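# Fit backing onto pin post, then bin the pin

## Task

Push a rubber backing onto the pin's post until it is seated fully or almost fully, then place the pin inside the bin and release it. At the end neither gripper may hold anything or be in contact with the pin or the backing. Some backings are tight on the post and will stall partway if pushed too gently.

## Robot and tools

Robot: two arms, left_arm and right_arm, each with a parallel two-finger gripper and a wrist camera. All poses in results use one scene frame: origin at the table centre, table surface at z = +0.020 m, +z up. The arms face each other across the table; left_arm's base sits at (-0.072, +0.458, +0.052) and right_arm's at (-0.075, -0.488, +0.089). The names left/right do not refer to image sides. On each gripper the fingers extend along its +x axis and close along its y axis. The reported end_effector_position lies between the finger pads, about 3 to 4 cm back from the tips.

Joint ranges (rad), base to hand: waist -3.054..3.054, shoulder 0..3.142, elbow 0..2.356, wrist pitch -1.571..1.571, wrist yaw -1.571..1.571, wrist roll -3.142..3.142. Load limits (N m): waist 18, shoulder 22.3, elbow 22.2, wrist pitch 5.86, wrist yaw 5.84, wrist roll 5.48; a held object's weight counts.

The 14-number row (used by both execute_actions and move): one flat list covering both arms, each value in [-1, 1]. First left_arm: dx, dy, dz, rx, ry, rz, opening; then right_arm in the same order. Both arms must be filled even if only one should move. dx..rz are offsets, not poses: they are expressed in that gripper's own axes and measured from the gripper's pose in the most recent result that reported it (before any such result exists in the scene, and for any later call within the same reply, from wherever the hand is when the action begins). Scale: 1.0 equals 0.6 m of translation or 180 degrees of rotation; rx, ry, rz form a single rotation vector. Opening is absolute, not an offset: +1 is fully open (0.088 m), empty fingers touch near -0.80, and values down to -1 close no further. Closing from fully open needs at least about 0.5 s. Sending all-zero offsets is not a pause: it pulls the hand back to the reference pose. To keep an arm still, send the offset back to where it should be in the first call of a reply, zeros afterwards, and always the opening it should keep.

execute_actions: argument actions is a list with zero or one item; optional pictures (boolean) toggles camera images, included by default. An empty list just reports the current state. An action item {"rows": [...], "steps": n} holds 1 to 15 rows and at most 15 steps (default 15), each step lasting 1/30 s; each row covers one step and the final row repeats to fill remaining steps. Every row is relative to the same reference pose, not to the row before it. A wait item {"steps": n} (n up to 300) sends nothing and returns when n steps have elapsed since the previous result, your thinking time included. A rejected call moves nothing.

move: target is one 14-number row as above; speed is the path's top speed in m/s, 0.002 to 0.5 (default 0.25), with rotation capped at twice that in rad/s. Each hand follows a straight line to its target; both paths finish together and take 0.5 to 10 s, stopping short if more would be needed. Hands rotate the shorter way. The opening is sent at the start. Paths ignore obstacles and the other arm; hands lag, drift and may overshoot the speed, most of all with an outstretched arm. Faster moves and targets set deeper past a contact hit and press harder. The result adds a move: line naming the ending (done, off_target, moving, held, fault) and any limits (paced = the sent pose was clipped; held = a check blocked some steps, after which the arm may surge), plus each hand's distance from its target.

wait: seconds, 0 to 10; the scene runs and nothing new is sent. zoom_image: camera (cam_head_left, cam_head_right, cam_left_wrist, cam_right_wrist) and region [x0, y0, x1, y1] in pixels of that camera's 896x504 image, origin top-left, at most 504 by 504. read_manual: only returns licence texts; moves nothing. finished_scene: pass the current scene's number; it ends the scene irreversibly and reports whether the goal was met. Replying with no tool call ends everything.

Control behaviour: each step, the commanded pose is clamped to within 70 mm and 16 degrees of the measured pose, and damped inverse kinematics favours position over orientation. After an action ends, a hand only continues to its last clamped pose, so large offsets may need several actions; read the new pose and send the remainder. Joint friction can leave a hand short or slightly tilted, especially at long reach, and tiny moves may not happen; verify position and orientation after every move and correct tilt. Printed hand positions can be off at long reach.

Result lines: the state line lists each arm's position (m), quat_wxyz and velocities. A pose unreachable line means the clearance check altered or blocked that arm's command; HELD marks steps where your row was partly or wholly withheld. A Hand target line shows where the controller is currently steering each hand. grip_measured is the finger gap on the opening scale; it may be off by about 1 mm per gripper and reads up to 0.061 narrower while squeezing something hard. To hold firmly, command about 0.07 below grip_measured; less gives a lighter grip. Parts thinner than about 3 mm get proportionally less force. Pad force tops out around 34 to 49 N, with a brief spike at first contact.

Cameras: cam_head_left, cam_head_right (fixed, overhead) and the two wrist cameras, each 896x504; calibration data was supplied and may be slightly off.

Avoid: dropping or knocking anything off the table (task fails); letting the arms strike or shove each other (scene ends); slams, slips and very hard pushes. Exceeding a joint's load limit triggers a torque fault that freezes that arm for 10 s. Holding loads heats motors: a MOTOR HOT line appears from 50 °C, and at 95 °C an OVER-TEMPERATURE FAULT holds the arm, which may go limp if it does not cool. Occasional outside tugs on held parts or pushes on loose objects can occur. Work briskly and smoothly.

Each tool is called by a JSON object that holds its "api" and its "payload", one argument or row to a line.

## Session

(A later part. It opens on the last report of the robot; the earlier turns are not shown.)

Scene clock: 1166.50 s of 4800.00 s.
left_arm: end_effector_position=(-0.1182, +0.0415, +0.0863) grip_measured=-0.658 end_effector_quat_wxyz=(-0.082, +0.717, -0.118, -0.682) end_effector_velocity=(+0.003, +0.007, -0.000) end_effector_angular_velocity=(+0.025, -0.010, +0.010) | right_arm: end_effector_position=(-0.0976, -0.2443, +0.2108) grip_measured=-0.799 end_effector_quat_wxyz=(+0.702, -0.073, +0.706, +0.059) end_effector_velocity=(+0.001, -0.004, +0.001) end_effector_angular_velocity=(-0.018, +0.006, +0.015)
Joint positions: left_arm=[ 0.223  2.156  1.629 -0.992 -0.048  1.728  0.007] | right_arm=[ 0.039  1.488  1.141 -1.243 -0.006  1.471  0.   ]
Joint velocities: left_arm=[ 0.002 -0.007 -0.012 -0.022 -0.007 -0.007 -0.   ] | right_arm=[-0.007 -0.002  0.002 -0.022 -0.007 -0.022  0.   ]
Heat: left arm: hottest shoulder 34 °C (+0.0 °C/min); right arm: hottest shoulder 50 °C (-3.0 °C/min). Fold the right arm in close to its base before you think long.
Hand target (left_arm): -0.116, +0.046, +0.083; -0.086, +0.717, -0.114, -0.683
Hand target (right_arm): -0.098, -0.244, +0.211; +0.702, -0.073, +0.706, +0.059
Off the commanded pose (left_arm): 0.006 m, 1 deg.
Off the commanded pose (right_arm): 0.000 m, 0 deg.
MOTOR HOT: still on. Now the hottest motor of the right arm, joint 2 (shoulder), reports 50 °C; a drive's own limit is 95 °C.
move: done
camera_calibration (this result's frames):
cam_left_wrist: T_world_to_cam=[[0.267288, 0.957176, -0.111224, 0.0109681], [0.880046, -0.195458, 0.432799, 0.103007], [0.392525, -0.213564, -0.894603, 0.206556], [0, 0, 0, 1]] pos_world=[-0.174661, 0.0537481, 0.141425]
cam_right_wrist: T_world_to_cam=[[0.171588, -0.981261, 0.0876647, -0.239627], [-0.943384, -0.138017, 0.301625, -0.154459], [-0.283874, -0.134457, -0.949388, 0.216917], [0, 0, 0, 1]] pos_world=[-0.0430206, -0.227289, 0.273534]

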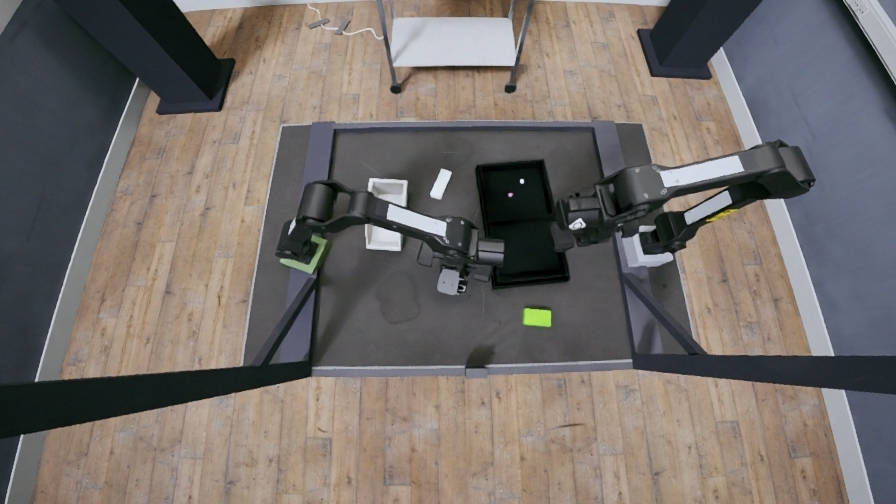

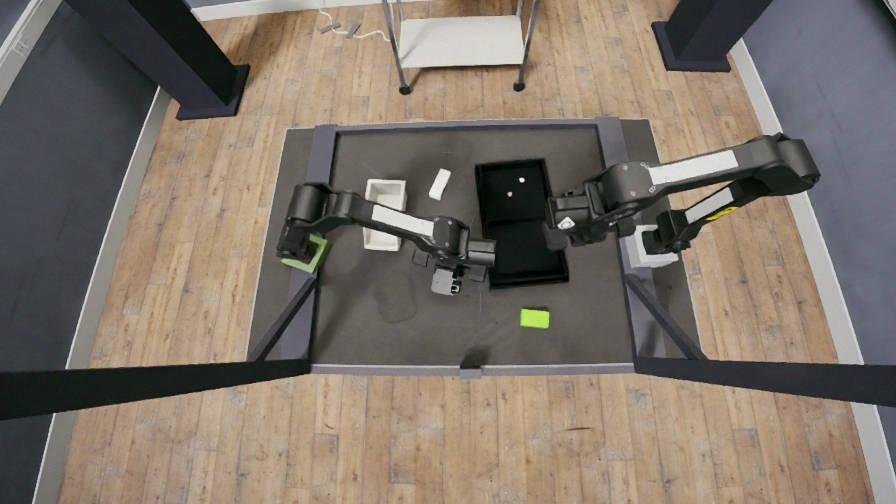

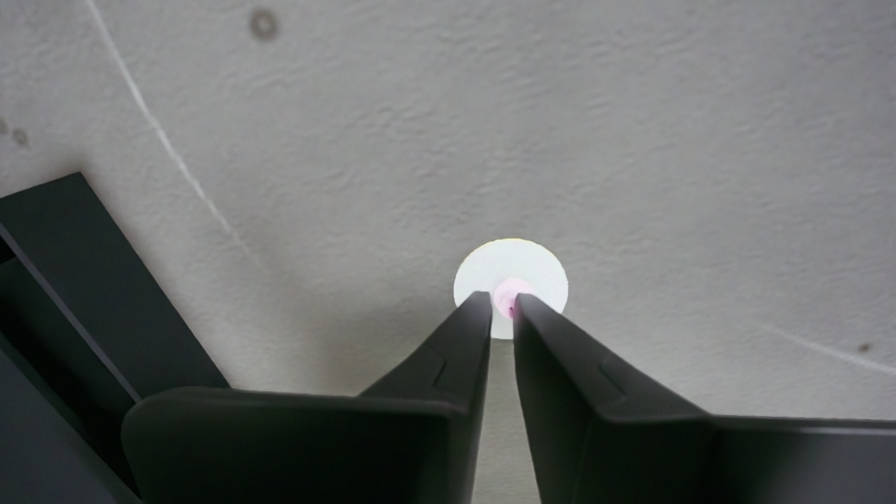

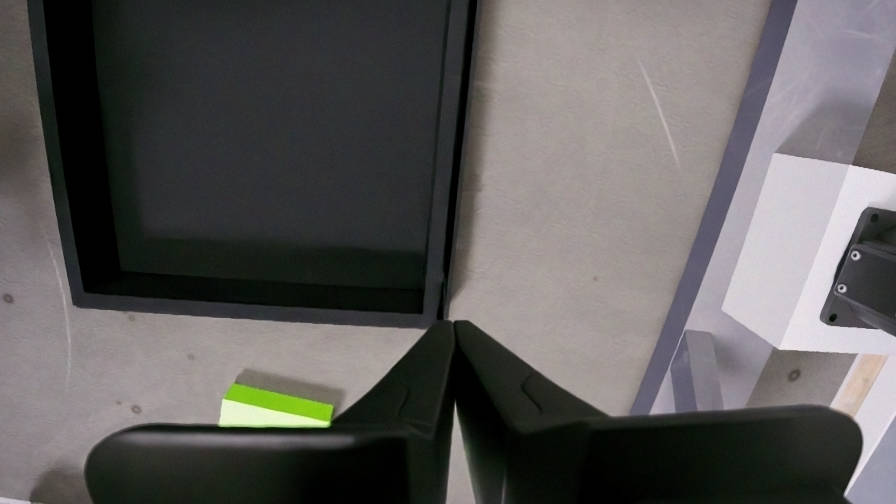

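{"api": "move", "payload": {
  "target": [0,-0.005,0,0,0,-0.008,-0.64,0,0,0,0,0,0,-0.8],
  "speed": 0.015
}}

{"api": "zoom_image", "payload": {
  "camera": "cam_left_wrist",
  "region": [410,210,590,350]
}}

Scene clock: 1171.47 s of 4800.00 s.
left_arm: end_effector_position=(-0.1175, +0.0455, +0.0878) grip_measured=-0.642 end_effector_quat_wxyz=(-0.089, +0.717, -0.111, -0.682) end_effector_velocity=(-0.002, -0.001, +0.000) end_effector_angular_velocity=(-0.007, +0.008, +0.005) | right_arm: end_effector_position=(-0.0976, -0.2443, +0.2108) grip_measured=-0.799 end_effector_quat_wxyz=(+0.702, -0.073, +0.706, +0.059) end_effector_velocity=(-0.000, -0.004, +0.001) end_effector_angular_velocity=(-0.018, +0.006, -0.010)
Joint positions: left_arm=[ 0.223  2.156  1.635 -1.019 -0.049  1.728  0.008] | right_arm=[ 0.039  1.488  1.141 -1.243 -0.006  1.471  0.   ]
Joint velocities: left_arm=[-0.002 -0.002 -0.002  0.007  0.007 -0.007 -0.   ] | right_arm=[-0.002 -0.002  0.002 -0.022 -0.007  0.007  0.   ]
Heat: left arm: hottest shoulder 35 °C (+1.0 °C/min); right arm: hottest shoulder 50 °C (-3.0 °C/min). Fold the right arm in close to its base before you think long.
Hand target (left_arm): -0.117, +0.044, +0.086; -0.091, +0.718, -0.109, -0.681
Hand target (right_arm): -0.098, -0.244, +0.211; +0.702, -0.073, +0.706, +0.059
Off the commanded pose (left_arm): 0.002 m, 0 deg.
Off the commanded pose (right_arm): 0.000 m, 0 deg.
MOTOR HOT: still on. Now the hottest motor of the right arm, joint 2 (shoulder), reports 50 °C; a drive's own limit is 95 °C.
After step 90, 0.90 s passed at rest.
move: done
camera_calibration (this result's frames):
cam_left_wrist: T_world_to_cam=[[0.267642, 0.959202, -0.0911003, 0.00523898], [0.878285, -0.203993, 0.432437, 0.102695], [0.396211, -0.19575, -0.89705, 0.208313], [0, 0, 0, 1]] pos_world=[-0.174134, 0.0567013, 0.142936]
cam_right_wrist: T_world_to_cam=[[0.171588, -0.981261, 0.0876647, -0.239627], [-0.943384, -0.138017, 0.301625, -0.154459], [-0.283874, -0.134457, -0.949388, 0.216917], [0, 0, 0, 1]] pos_world=[-0.0430206, -0.227289, 0.273534]

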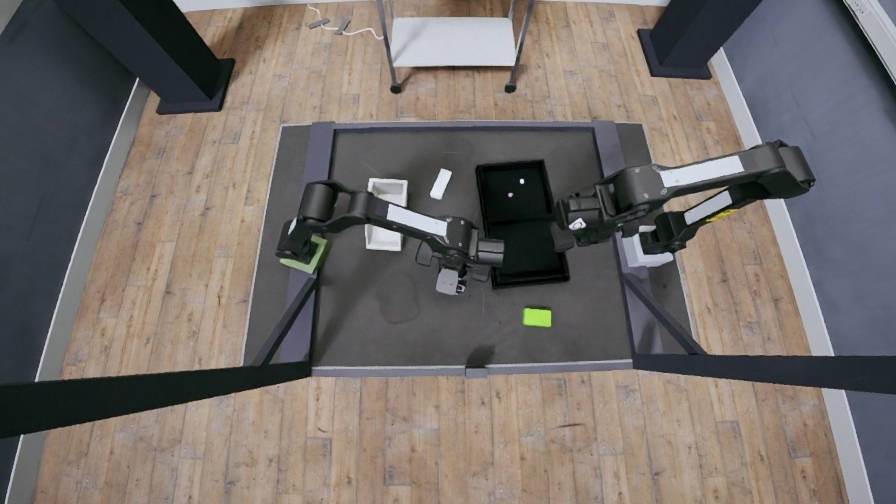

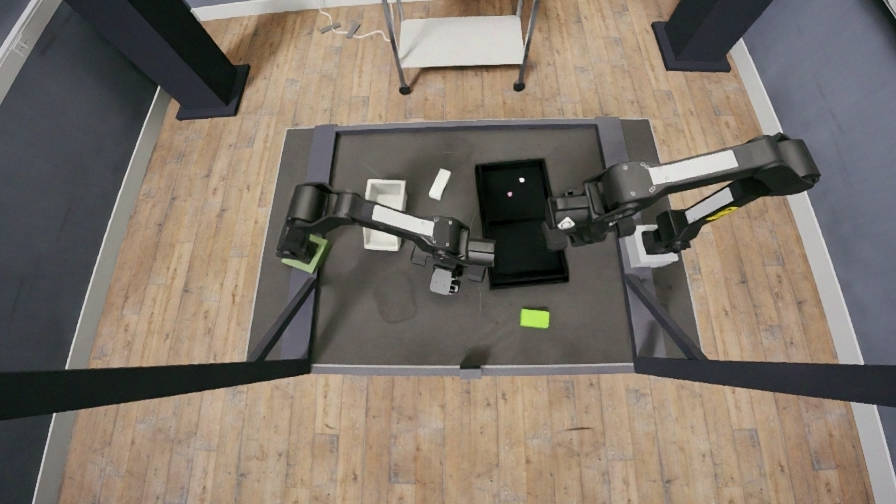

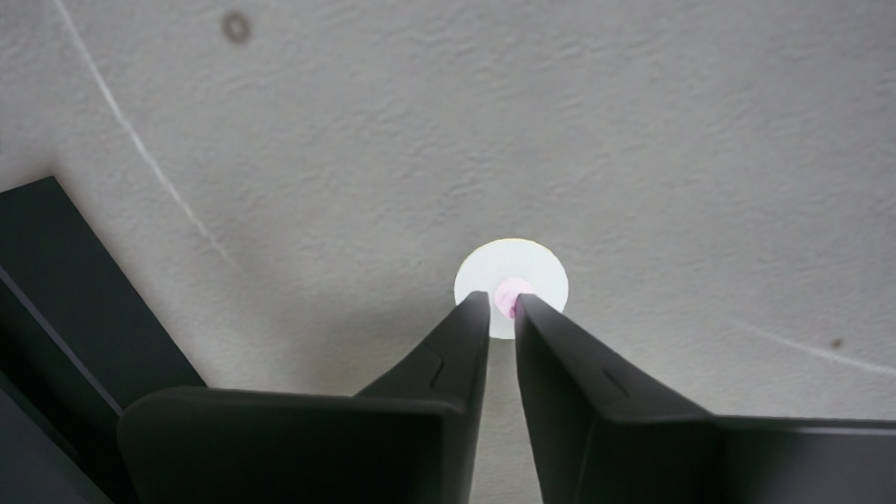

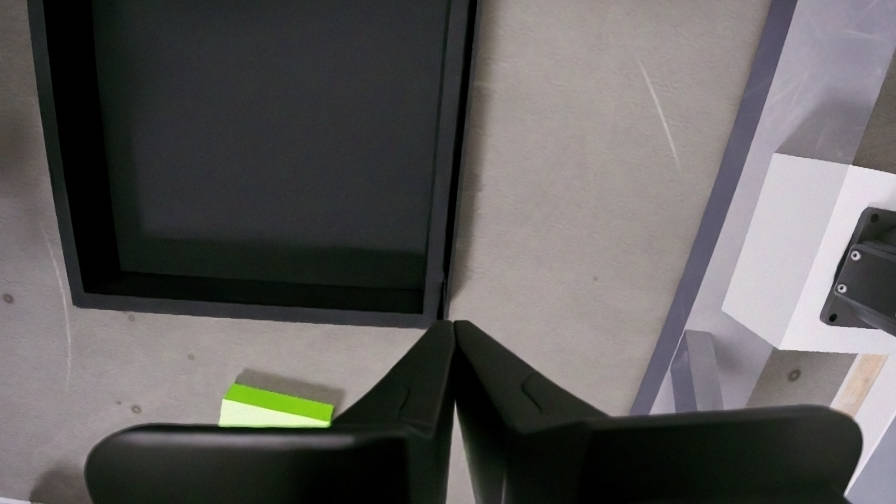

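Region (410, 210, 590, 350) of cam_left_wrist's 896x504 image, scaled by 2.800, with more detail than that image has.

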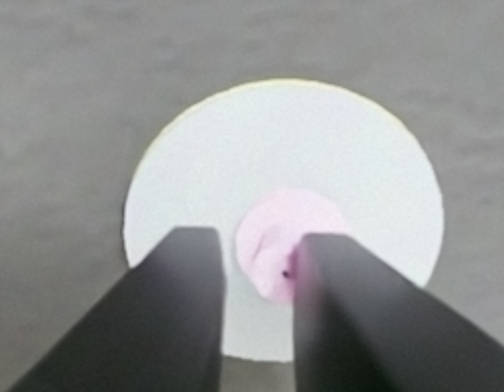

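{"api": "move", "payload": {
  "target": [0.05,-0.008,0,0,0,0,-0.64,0,0,0,0,0,0,-0.8],
  "speed": 0.015
}}

{"api": "zoom_image", "payload": {
  "camera": "cam_left_wrist",
  "region": [410,210,590,350]
}}

Scene clock: 1176.63 s of 4800.00 s.
left_arm: end_effector_position=(-0.1177, +0.0425, +0.0799) grip_measured=-0.641 end_effector_quat_wxyz=(-0.073, +0.717, -0.126, -0.681) end_effector_velocity=(+0.003, +0.004, -0.000) end_effector_angular_velocity=(+0.009, -0.023, +0.007) | right_arm: end_effector_position=(-0.0976, -0.2443, +0.2108) grip_measured=-0.799 end_effector_quat_wxyz=(+0.702, -0.073, +0.706, +0.059) end_effector_velocity=(-0.003, +0.001, -0.000) end_effector_angular_velocity=(+0.005, +0.023, +0.004)
Joint positions: left_arm=[ 0.223  2.14   1.575 -0.929 -0.05   1.728  0.008] | right_arm=[ 0.039  1.488  1.141 -1.243 -0.006  1.471  0.   ]
Joint velocities: left_arm=[-0.002 -0.007 -0.012 -0.007 -0.022 -0.007 -0.   ] | right_arm=[-0.002 -0.002 -0.002  0.007 -0.022 -0.007  0.   ]
Heat: left arm: hottest shoulder 35 °C (+2.0 °C/min); right arm: hottest shoulder 50 °C (-3.0 °C/min). Fold the right arm in close to its base before you think long.
Hand target (left_arm): -0.115, +0.050, +0.059; -0.089, +0.717, -0.111, -0.682
Hand target (right_arm): -0.098, -0.244, +0.211; +0.702, -0.073, +0.706, +0.059
Off the commanded pose (left_arm): 0.023 m, 3 deg.
Off the commanded pose (right_arm): 0.000 m, 0 deg.
MOTOR HOT: still on. Now the hottest motor of the right arm, joint 2 (shoulder), reports 50 °C; a drive's own limit is 95 °C.
move: off_target (left_arm)
camera_calibration (this result's frames):
cam_left_wrist: T_world_to_cam=[[0.266649, 0.954249, -0.135303, 0.0110831], [0.880699, -0.184221, 0.436386, 0.104761], [0.391495, -0.235523, -0.889528, 0.201267], [0, 0, 0, 1]] pos_world=[-0.174013, 0.0561261, 0.134816]
cam_right_wrist: T_world_to_cam=[[0.171588, -0.981261, 0.0876647, -0.239627], [-0.943384, -0.138017, 0.301625, -0.154459], [-0.283874, -0.134457, -0.949388, 0.216917], [0, 0, 0, 1]] pos_world=[-0.0430206, -0.227289, 0.273534]

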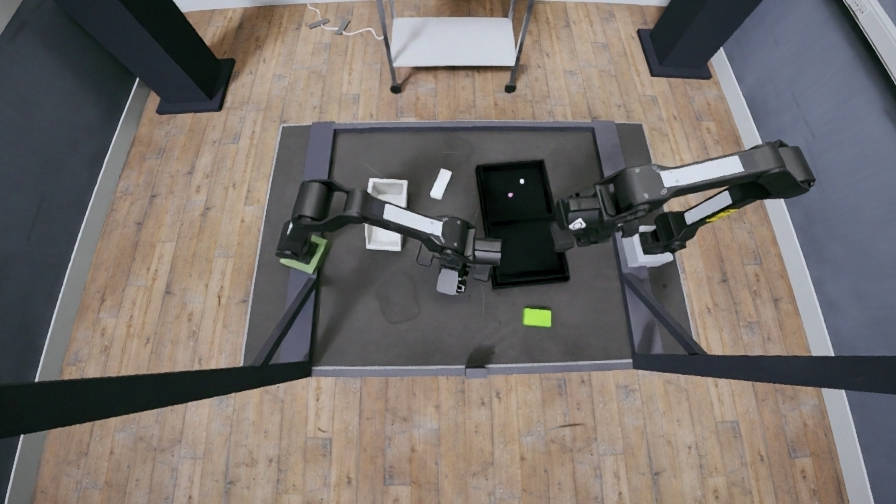

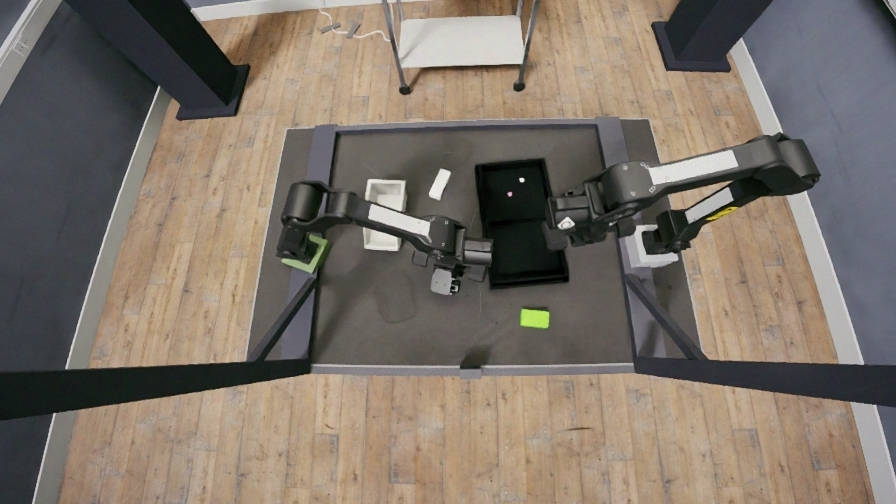

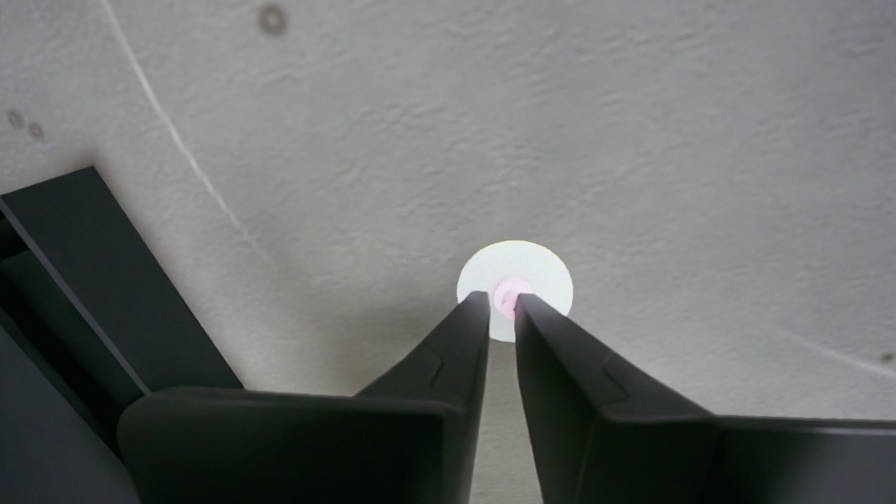

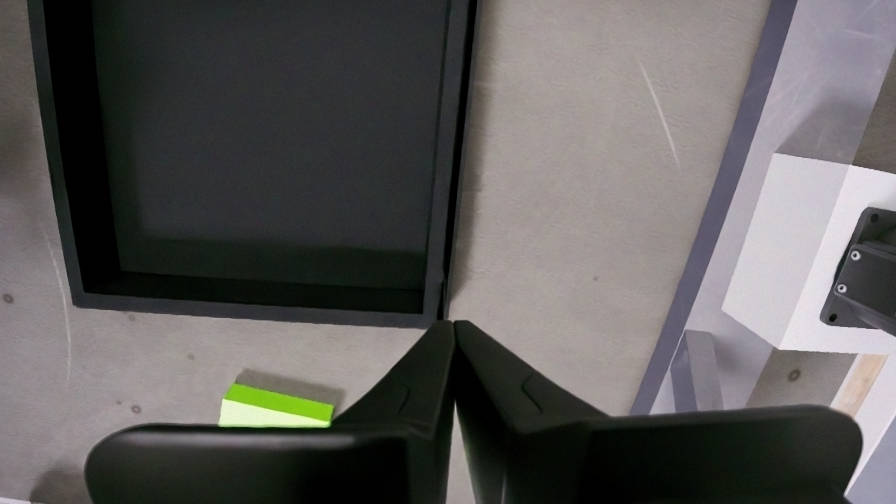

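Region (410, 210, 590, 350) of cam_left_wrist's 896x504 image, scaled by 2.800, with more detail than that image has.

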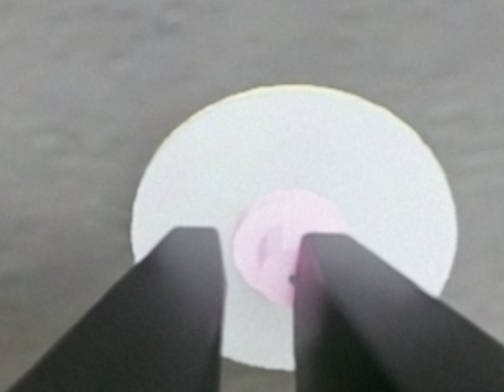

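{"api": "move", "payload": {
  "target": [0.085,-0.022,0,0,0,-0.015,-0.64,0,0,0,0,0,0,-0.8],
  "speed": 0.02
}}

{"api": "zoom_image", "payload": {
  "camera": "cam_left_wrist",
  "region": [410,210,590,350]
}}

Scene clock: 1181.93 s of 4800.00 s.
left_arm: end_effector_position=(-0.1173, +0.0389, +0.0737) grip_measured=-0.641 end_effector_quat_wxyz=(-0.055, +0.718, -0.143, -0.679) end_effector_velocity=(+0.003, +0.003, -0.001) end_effector_angular_velocity=(+0.011, -0.008, +0.011) | right_arm: end_effector_position=(-0.0976, -0.2443, +0.2108) grip_measured=-0.799 end_effector_quat_wxyz=(+0.702, -0.073, +0.706, +0.059) end_effector_velocity=(-0.003, +0.001, -0.000) end_effector_angular_velocity=(+0.005, +0.022, -0.010)
Joint positions: left_arm=[ 0.223  2.125  1.52  -0.841 -0.054  1.728  0.008] | right_arm=[ 0.039  1.488  1.141 -1.243 -0.006  1.471  0.   ]
Joint velocities: left_arm=[ 0.002 -0.002 -0.007 -0.007 -0.007 -0.007 -0.   ] | right_arm=[-0.002 -0.002 -0.002  0.007 -0.022  0.007  0.   ]
Heat: left arm: hottest shoulder 34 °C (+1.0 °C/min); right arm: hottest shoulder 50 °C (-2.0 °C/min). Fold the right arm in close to its base before you think long.
Hand target (left_arm): -0.112, +0.054, +0.031; -0.089, +0.720, -0.109, -0.680
Hand target (right_arm): -0.098, -0.244, +0.211; +0.702, -0.073, +0.706, +0.059
Off the commanded pose (left_arm): 0.047 m, 5 deg.
Off the commanded pose (right_arm): 0.000 m, 0 deg.
MOTOR HOT: still on. Now the hottest motor of the right arm, joint 2 (shoulder), reports 50 °C; a drive's own limit is 95 °C.
move: off_target (left_arm)
camera_calibration (this result's frames):
cam_left_wrist: T_world_to_cam=[[0.265572, 0.946821, -0.181662, 0.0172205], [0.88171, -0.162315, 0.442992, 0.10532], [0.389948, -0.277819, -0.877928, 0.195297], [0, 0, 0, 1]] pos_world=[-0.17359, 0.0550474, 0.127929]
cam_right_wrist: T_world_to_cam=[[0.171588, -0.981261, 0.0876647, -0.239627], [-0.943384, -0.138017, 0.301625, -0.154459], [-0.283874, -0.134457, -0.949388, 0.216917], [0, 0, 0, 1]] pos_world=[-0.0430206, -0.227289, 0.273534]

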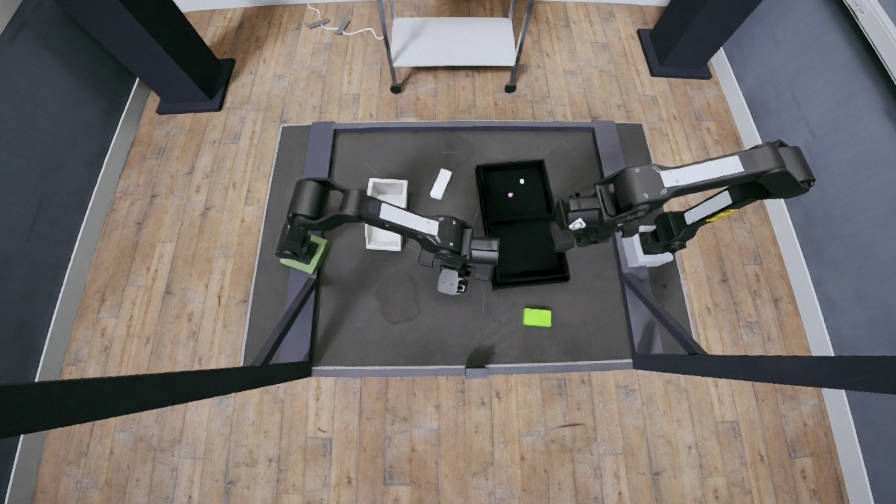

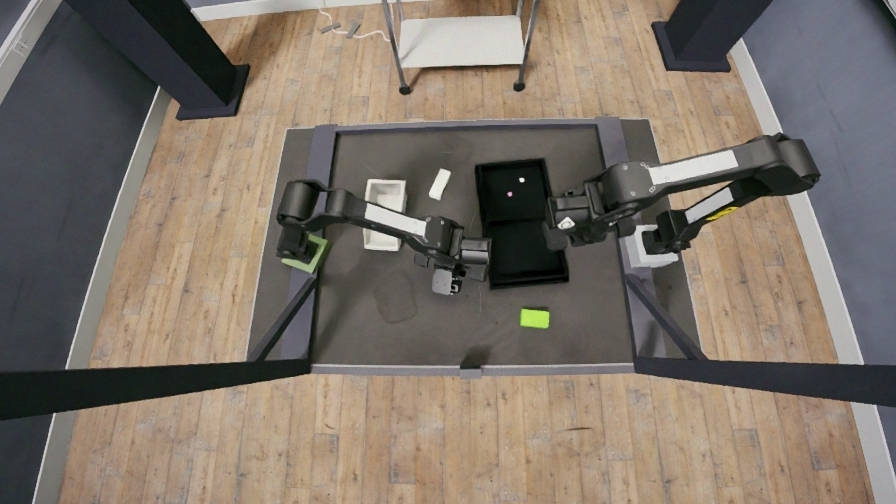

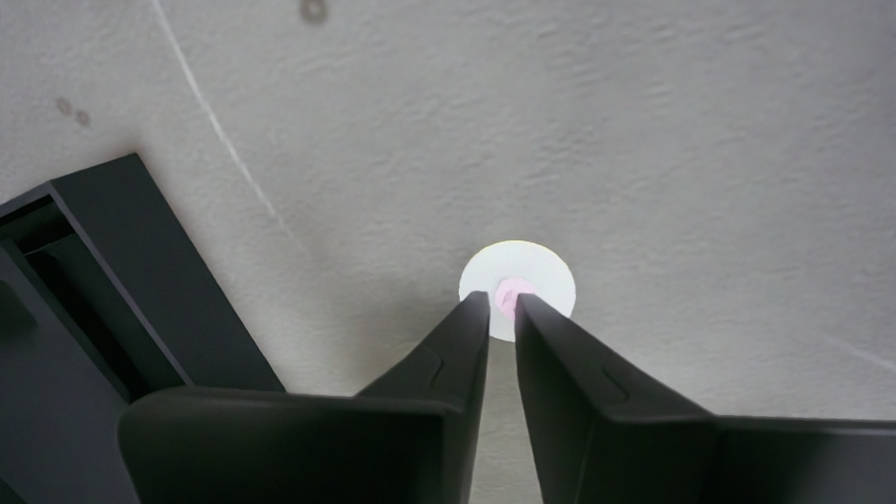

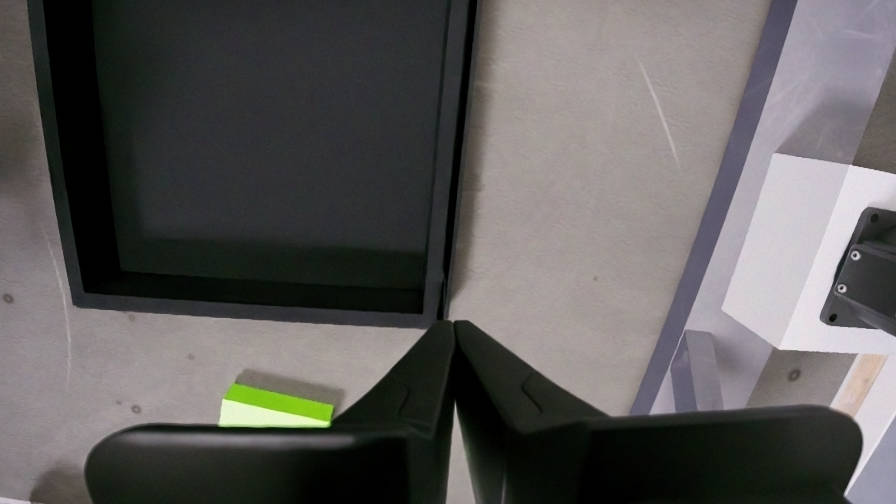

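Region (410, 210, 590, 350) of cam_left_wrist's 896x504 image, scaled by 2.800, with more detail than that image has.

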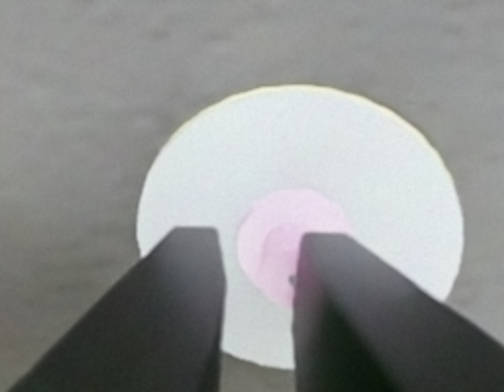

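{"api": "move", "payload": {
  "target": [-0.04,-0.008,0,0,0,-0.03,-0.58,0,0,0,0,0,0,-0.8],
  "speed": 0.03
}}

{"api": "zoom_image", "payload": {
  "camera": "cam_left_wrist",
  "region": [410,210,590,350]
}}

Scene clock: 1190.33 s of 4800.00 s.
left_arm: end_effector_position=(-0.1158, +0.0487, +0.0993) grip_measured=-0.582 end_effector_quat_wxyz=(-0.086, +0.723, -0.112, -0.676) end_effector_velocity=(+0.003, +0.003, -0.001) end_effector_angular_velocity=(+0.018, -0.024, +0.006) | right_arm: end_effector_position=(-0.0976, -0.2443, +0.2108) grip_measured=-0.799 end_effector_quat_wxyz=(+0.702, -0.073, +0.706, +0.059) end_effector_velocity=(+0.001, +0.001, -0.000) end_effector_angular_velocity=(+0.007, +0.008, -0.000)
Joint positions: left_arm=[ 0.219  2.127  1.635 -1.043 -0.067  1.722  0.01 ] | right_arm=[ 0.039  1.488  1.141 -1.243 -0.006  1.471  0.   ]
Joint velocities: left_arm=[-0.002  0.007  0.007 -0.022 -0.022 -0.007 -0.   ] | right_arm=[-0.007 -0.002 -0.002  0.007 -0.007 -0.007  0.   ]
Heat: left arm: hottest shoulder 33 °C (-1.0 °C/min); right arm: hottest shoulder 50 °C (-2.0 °C/min). Fold the right arm in close to its base before you think long.
Hand target (left_arm): -0.117, +0.047, +0.097; -0.088, +0.724, -0.109, -0.675
Hand target (right_arm): -0.098, -0.244, +0.211; +0.702, -0.073, +0.706, +0.059
Off the commanded pose (left_arm): 0.003 m, 0 deg.
Off the commanded pose (right_arm): 0.000 m, 0 deg.
MOTOR HOT: still on. Now the hottest motor of the right arm, joint 2 (shoulder), reports 50 °C; a drive's own limit is 95 °C.
After step 90, 3.57 s passed at rest.
move: done
camera_calibration (this result's frames):
cam_left_wrist: T_world_to_cam=[[0.266047, 0.959338, -0.094284, 0.00297709], [0.871695, -0.197671, 0.448413, 0.0942765], [0.411543, -0.201486, -0.88884, 0.219809], [0, 0, 0, 1]] pos_world=[-0.173433, 0.060068, 0.153381]
cam_right_wrist: T_world_to_cam=[[0.171588, -0.981261, 0.0876647, -0.239627], [-0.943384, -0.138017, 0.301625, -0.154459], [-0.283874, -0.134457, -0.949388, 0.216917], [0, 0, 0, 1]] pos_world=[-0.0430206, -0.227289, 0.273534]

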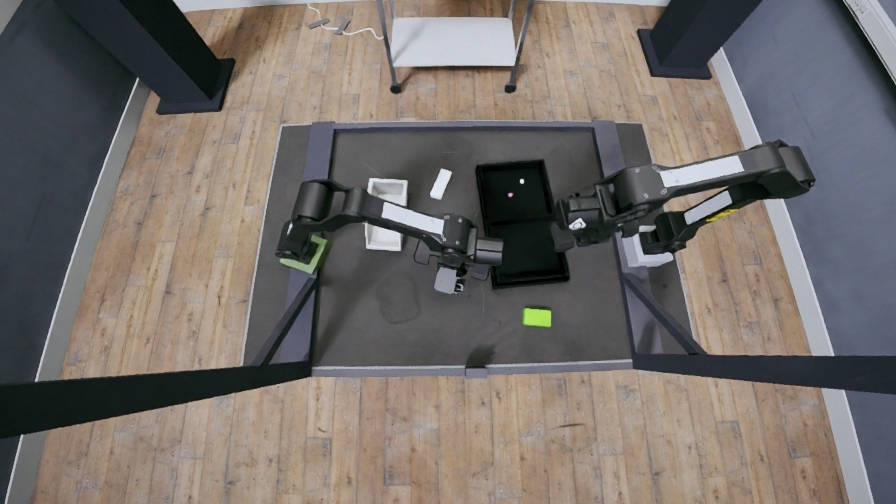

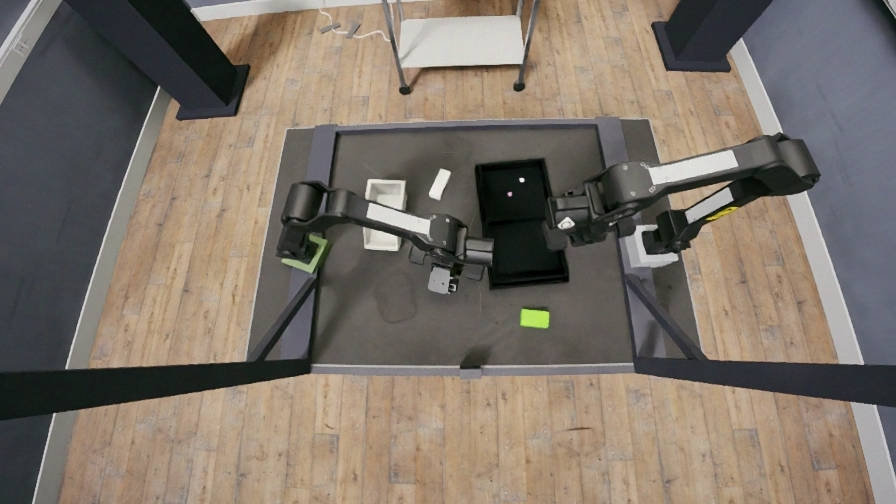

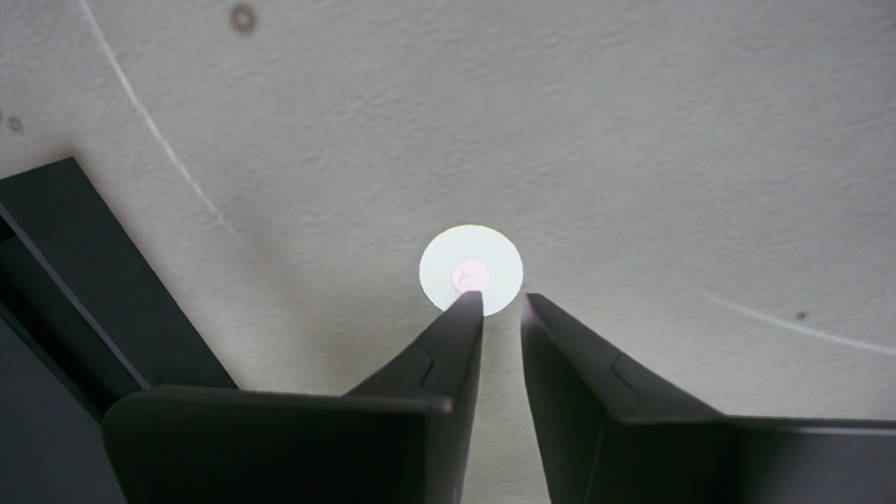

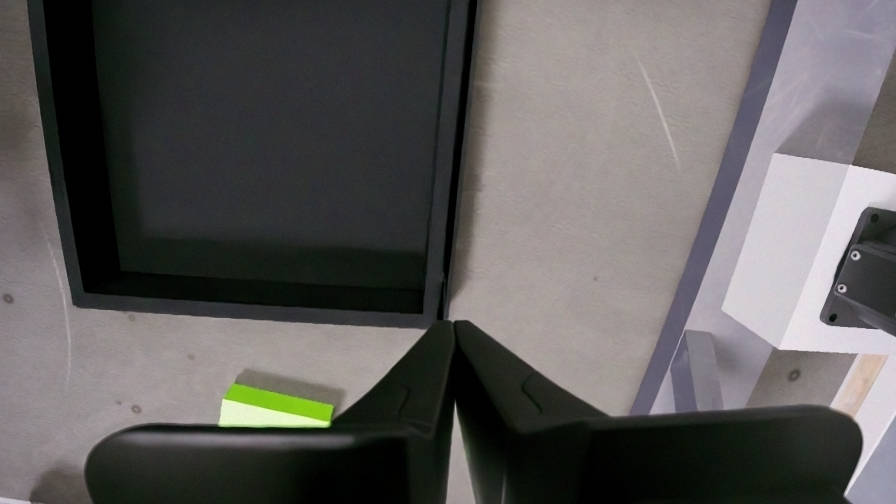

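Region (410, 210, 590, 350) of cam_left_wrist's 896x504 image, scaled by 2.800, with more detail than that image has.

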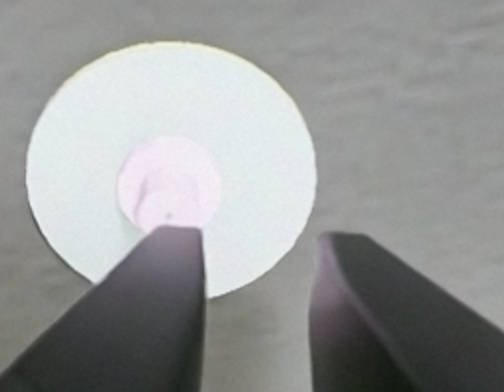

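{"api": "move", "payload": {
  "target": [0.03,0.006,0,0,0,0,-0.45,0,0,0,0,0,0,-0.8],
  "speed": 0.02
}}

{"api": "zoom_image", "payload": {
  "camera": "cam_left_wrist",
  "region": [410,210,590,350]
}}

Scene clock: 1194.57 s of 4800.00 s.
left_arm: end_effector_position=(-0.1169, +0.0410, +0.0900) grip_measured=-0.452 end_effector_quat_wxyz=(-0.078, +0.723, -0.119, -0.676) end_effector_velocity=(+0.000, +0.001, +0.001) end_effector_angular_velocity=(+0.003, +0.007, +0.009) | right_arm: end_effector_position=(-0.0976, -0.2443, +0.2108) grip_measured=-0.799 end_effector_quat_wxyz=(+0.702, -0.073, +0.706, +0.059) end_effector_velocity=(-0.000, -0.002, -0.001) end_effector_angular_velocity=(-0.013, +0.006, +0.005)
Joint positions: left_arm=[ 0.219  2.148  1.63  -0.994 -0.067  1.721  0.017] | right_arm=[ 0.039  1.488  1.141 -1.243 -0.006  1.471  0.   ]
Joint velocities: left_arm=[ 0.002 -0.002  0.002 -0.007  0.007 -0.007 -0.   ] | right_arm=[-0.002  0.002 -0.002 -0.007 -0.007 -0.007  0.   ]
Heat: left arm: hottest shoulder 33 °C (+0.0 °C/min); right arm: hottest shoulder 49 °C (-3.0 °C/min). Fold the right arm in close to its base before you think long.
Hand target (left_arm): -0.116, +0.044, +0.082; -0.086, +0.723, -0.112, -0.676
Hand target (right_arm): -0.098, -0.244, +0.211; +0.702, -0.073, +0.706, +0.059
Off the commanded pose (left_arm): 0.009 m, 1 deg.
Off the commanded pose (right_arm): 0.000 m, 0 deg.
MOTOR HOT: still on. Now the hottest motor of the right arm, joint 2 (shoulder), reports 49 °C; a drive's own limit is 95 °C.
After step 90, 0.03 s passed at rest.
move: off_target (left_arm)
camera_calibration (this result's frames):
cam_left_wrist: T_world_to_cam=[[0.265374, 0.957129, -0.116103, 0.0117015], [0.873084, -0.187475, 0.450087, 0.0973856], [0.409025, -0.220809, -0.885405, 0.210656], [0, 0, 0, 1]] pos_world=[-0.174295, 0.0535722, 0.144043]
cam_right_wrist: T_world_to_cam=[[0.171588, -0.981261, 0.0876647, -0.239627], [-0.943384, -0.138017, 0.301625, -0.154459], [-0.283874, -0.134457, -0.949388, 0.216917], [0, 0, 0, 1]] pos_world=[-0.0430206, -0.227289, 0.273534]

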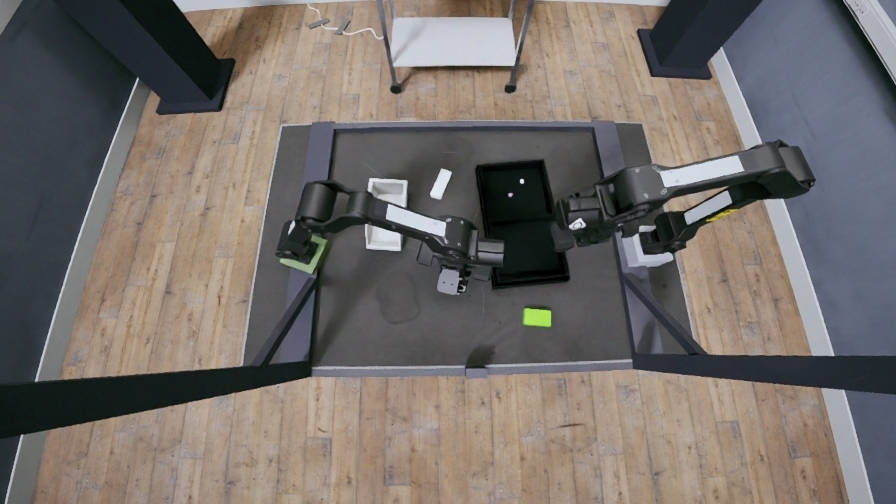

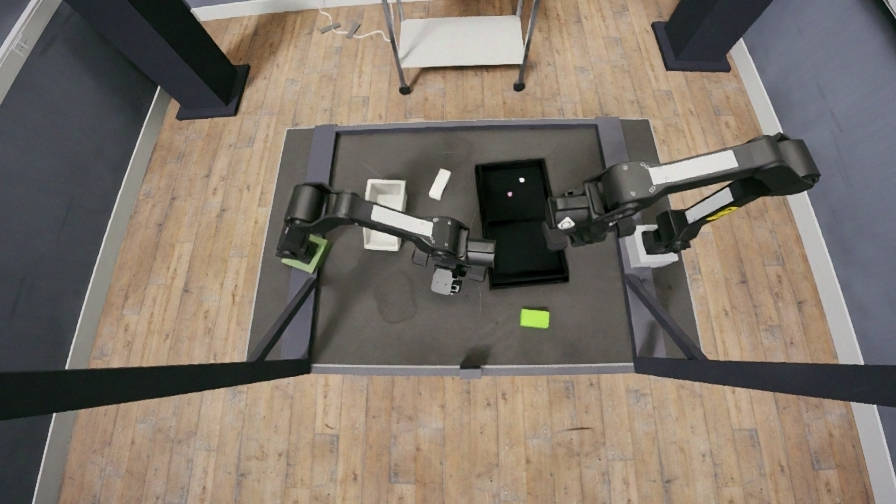

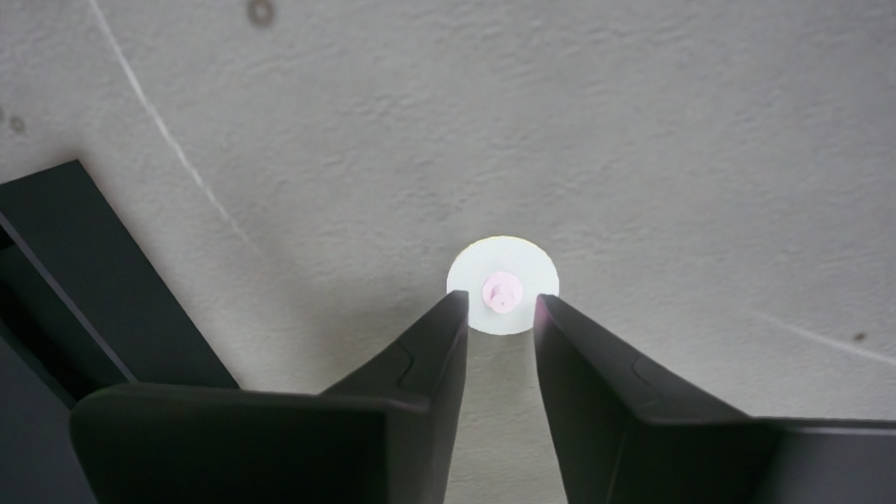

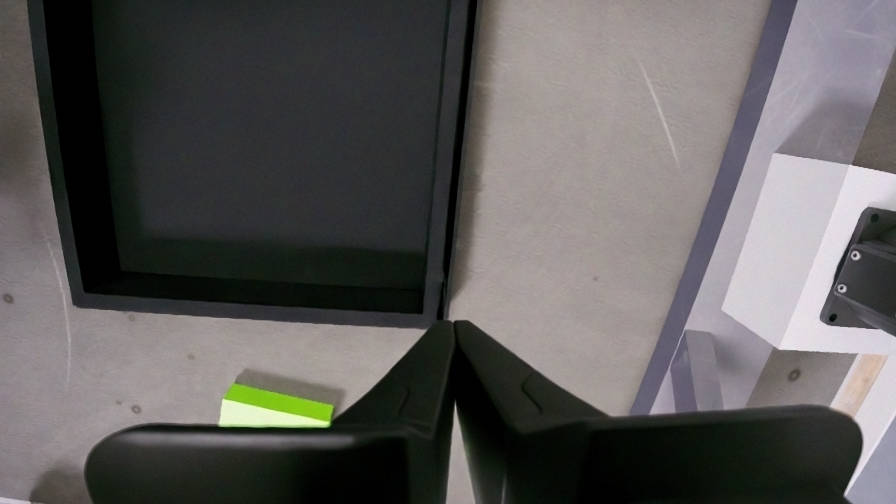

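Region (410, 210, 590, 350) of cam_left_wrist's 896x504 image, scaled by 2.800, with more detail than that image has.

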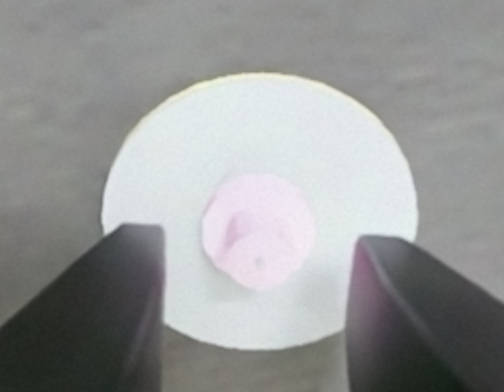

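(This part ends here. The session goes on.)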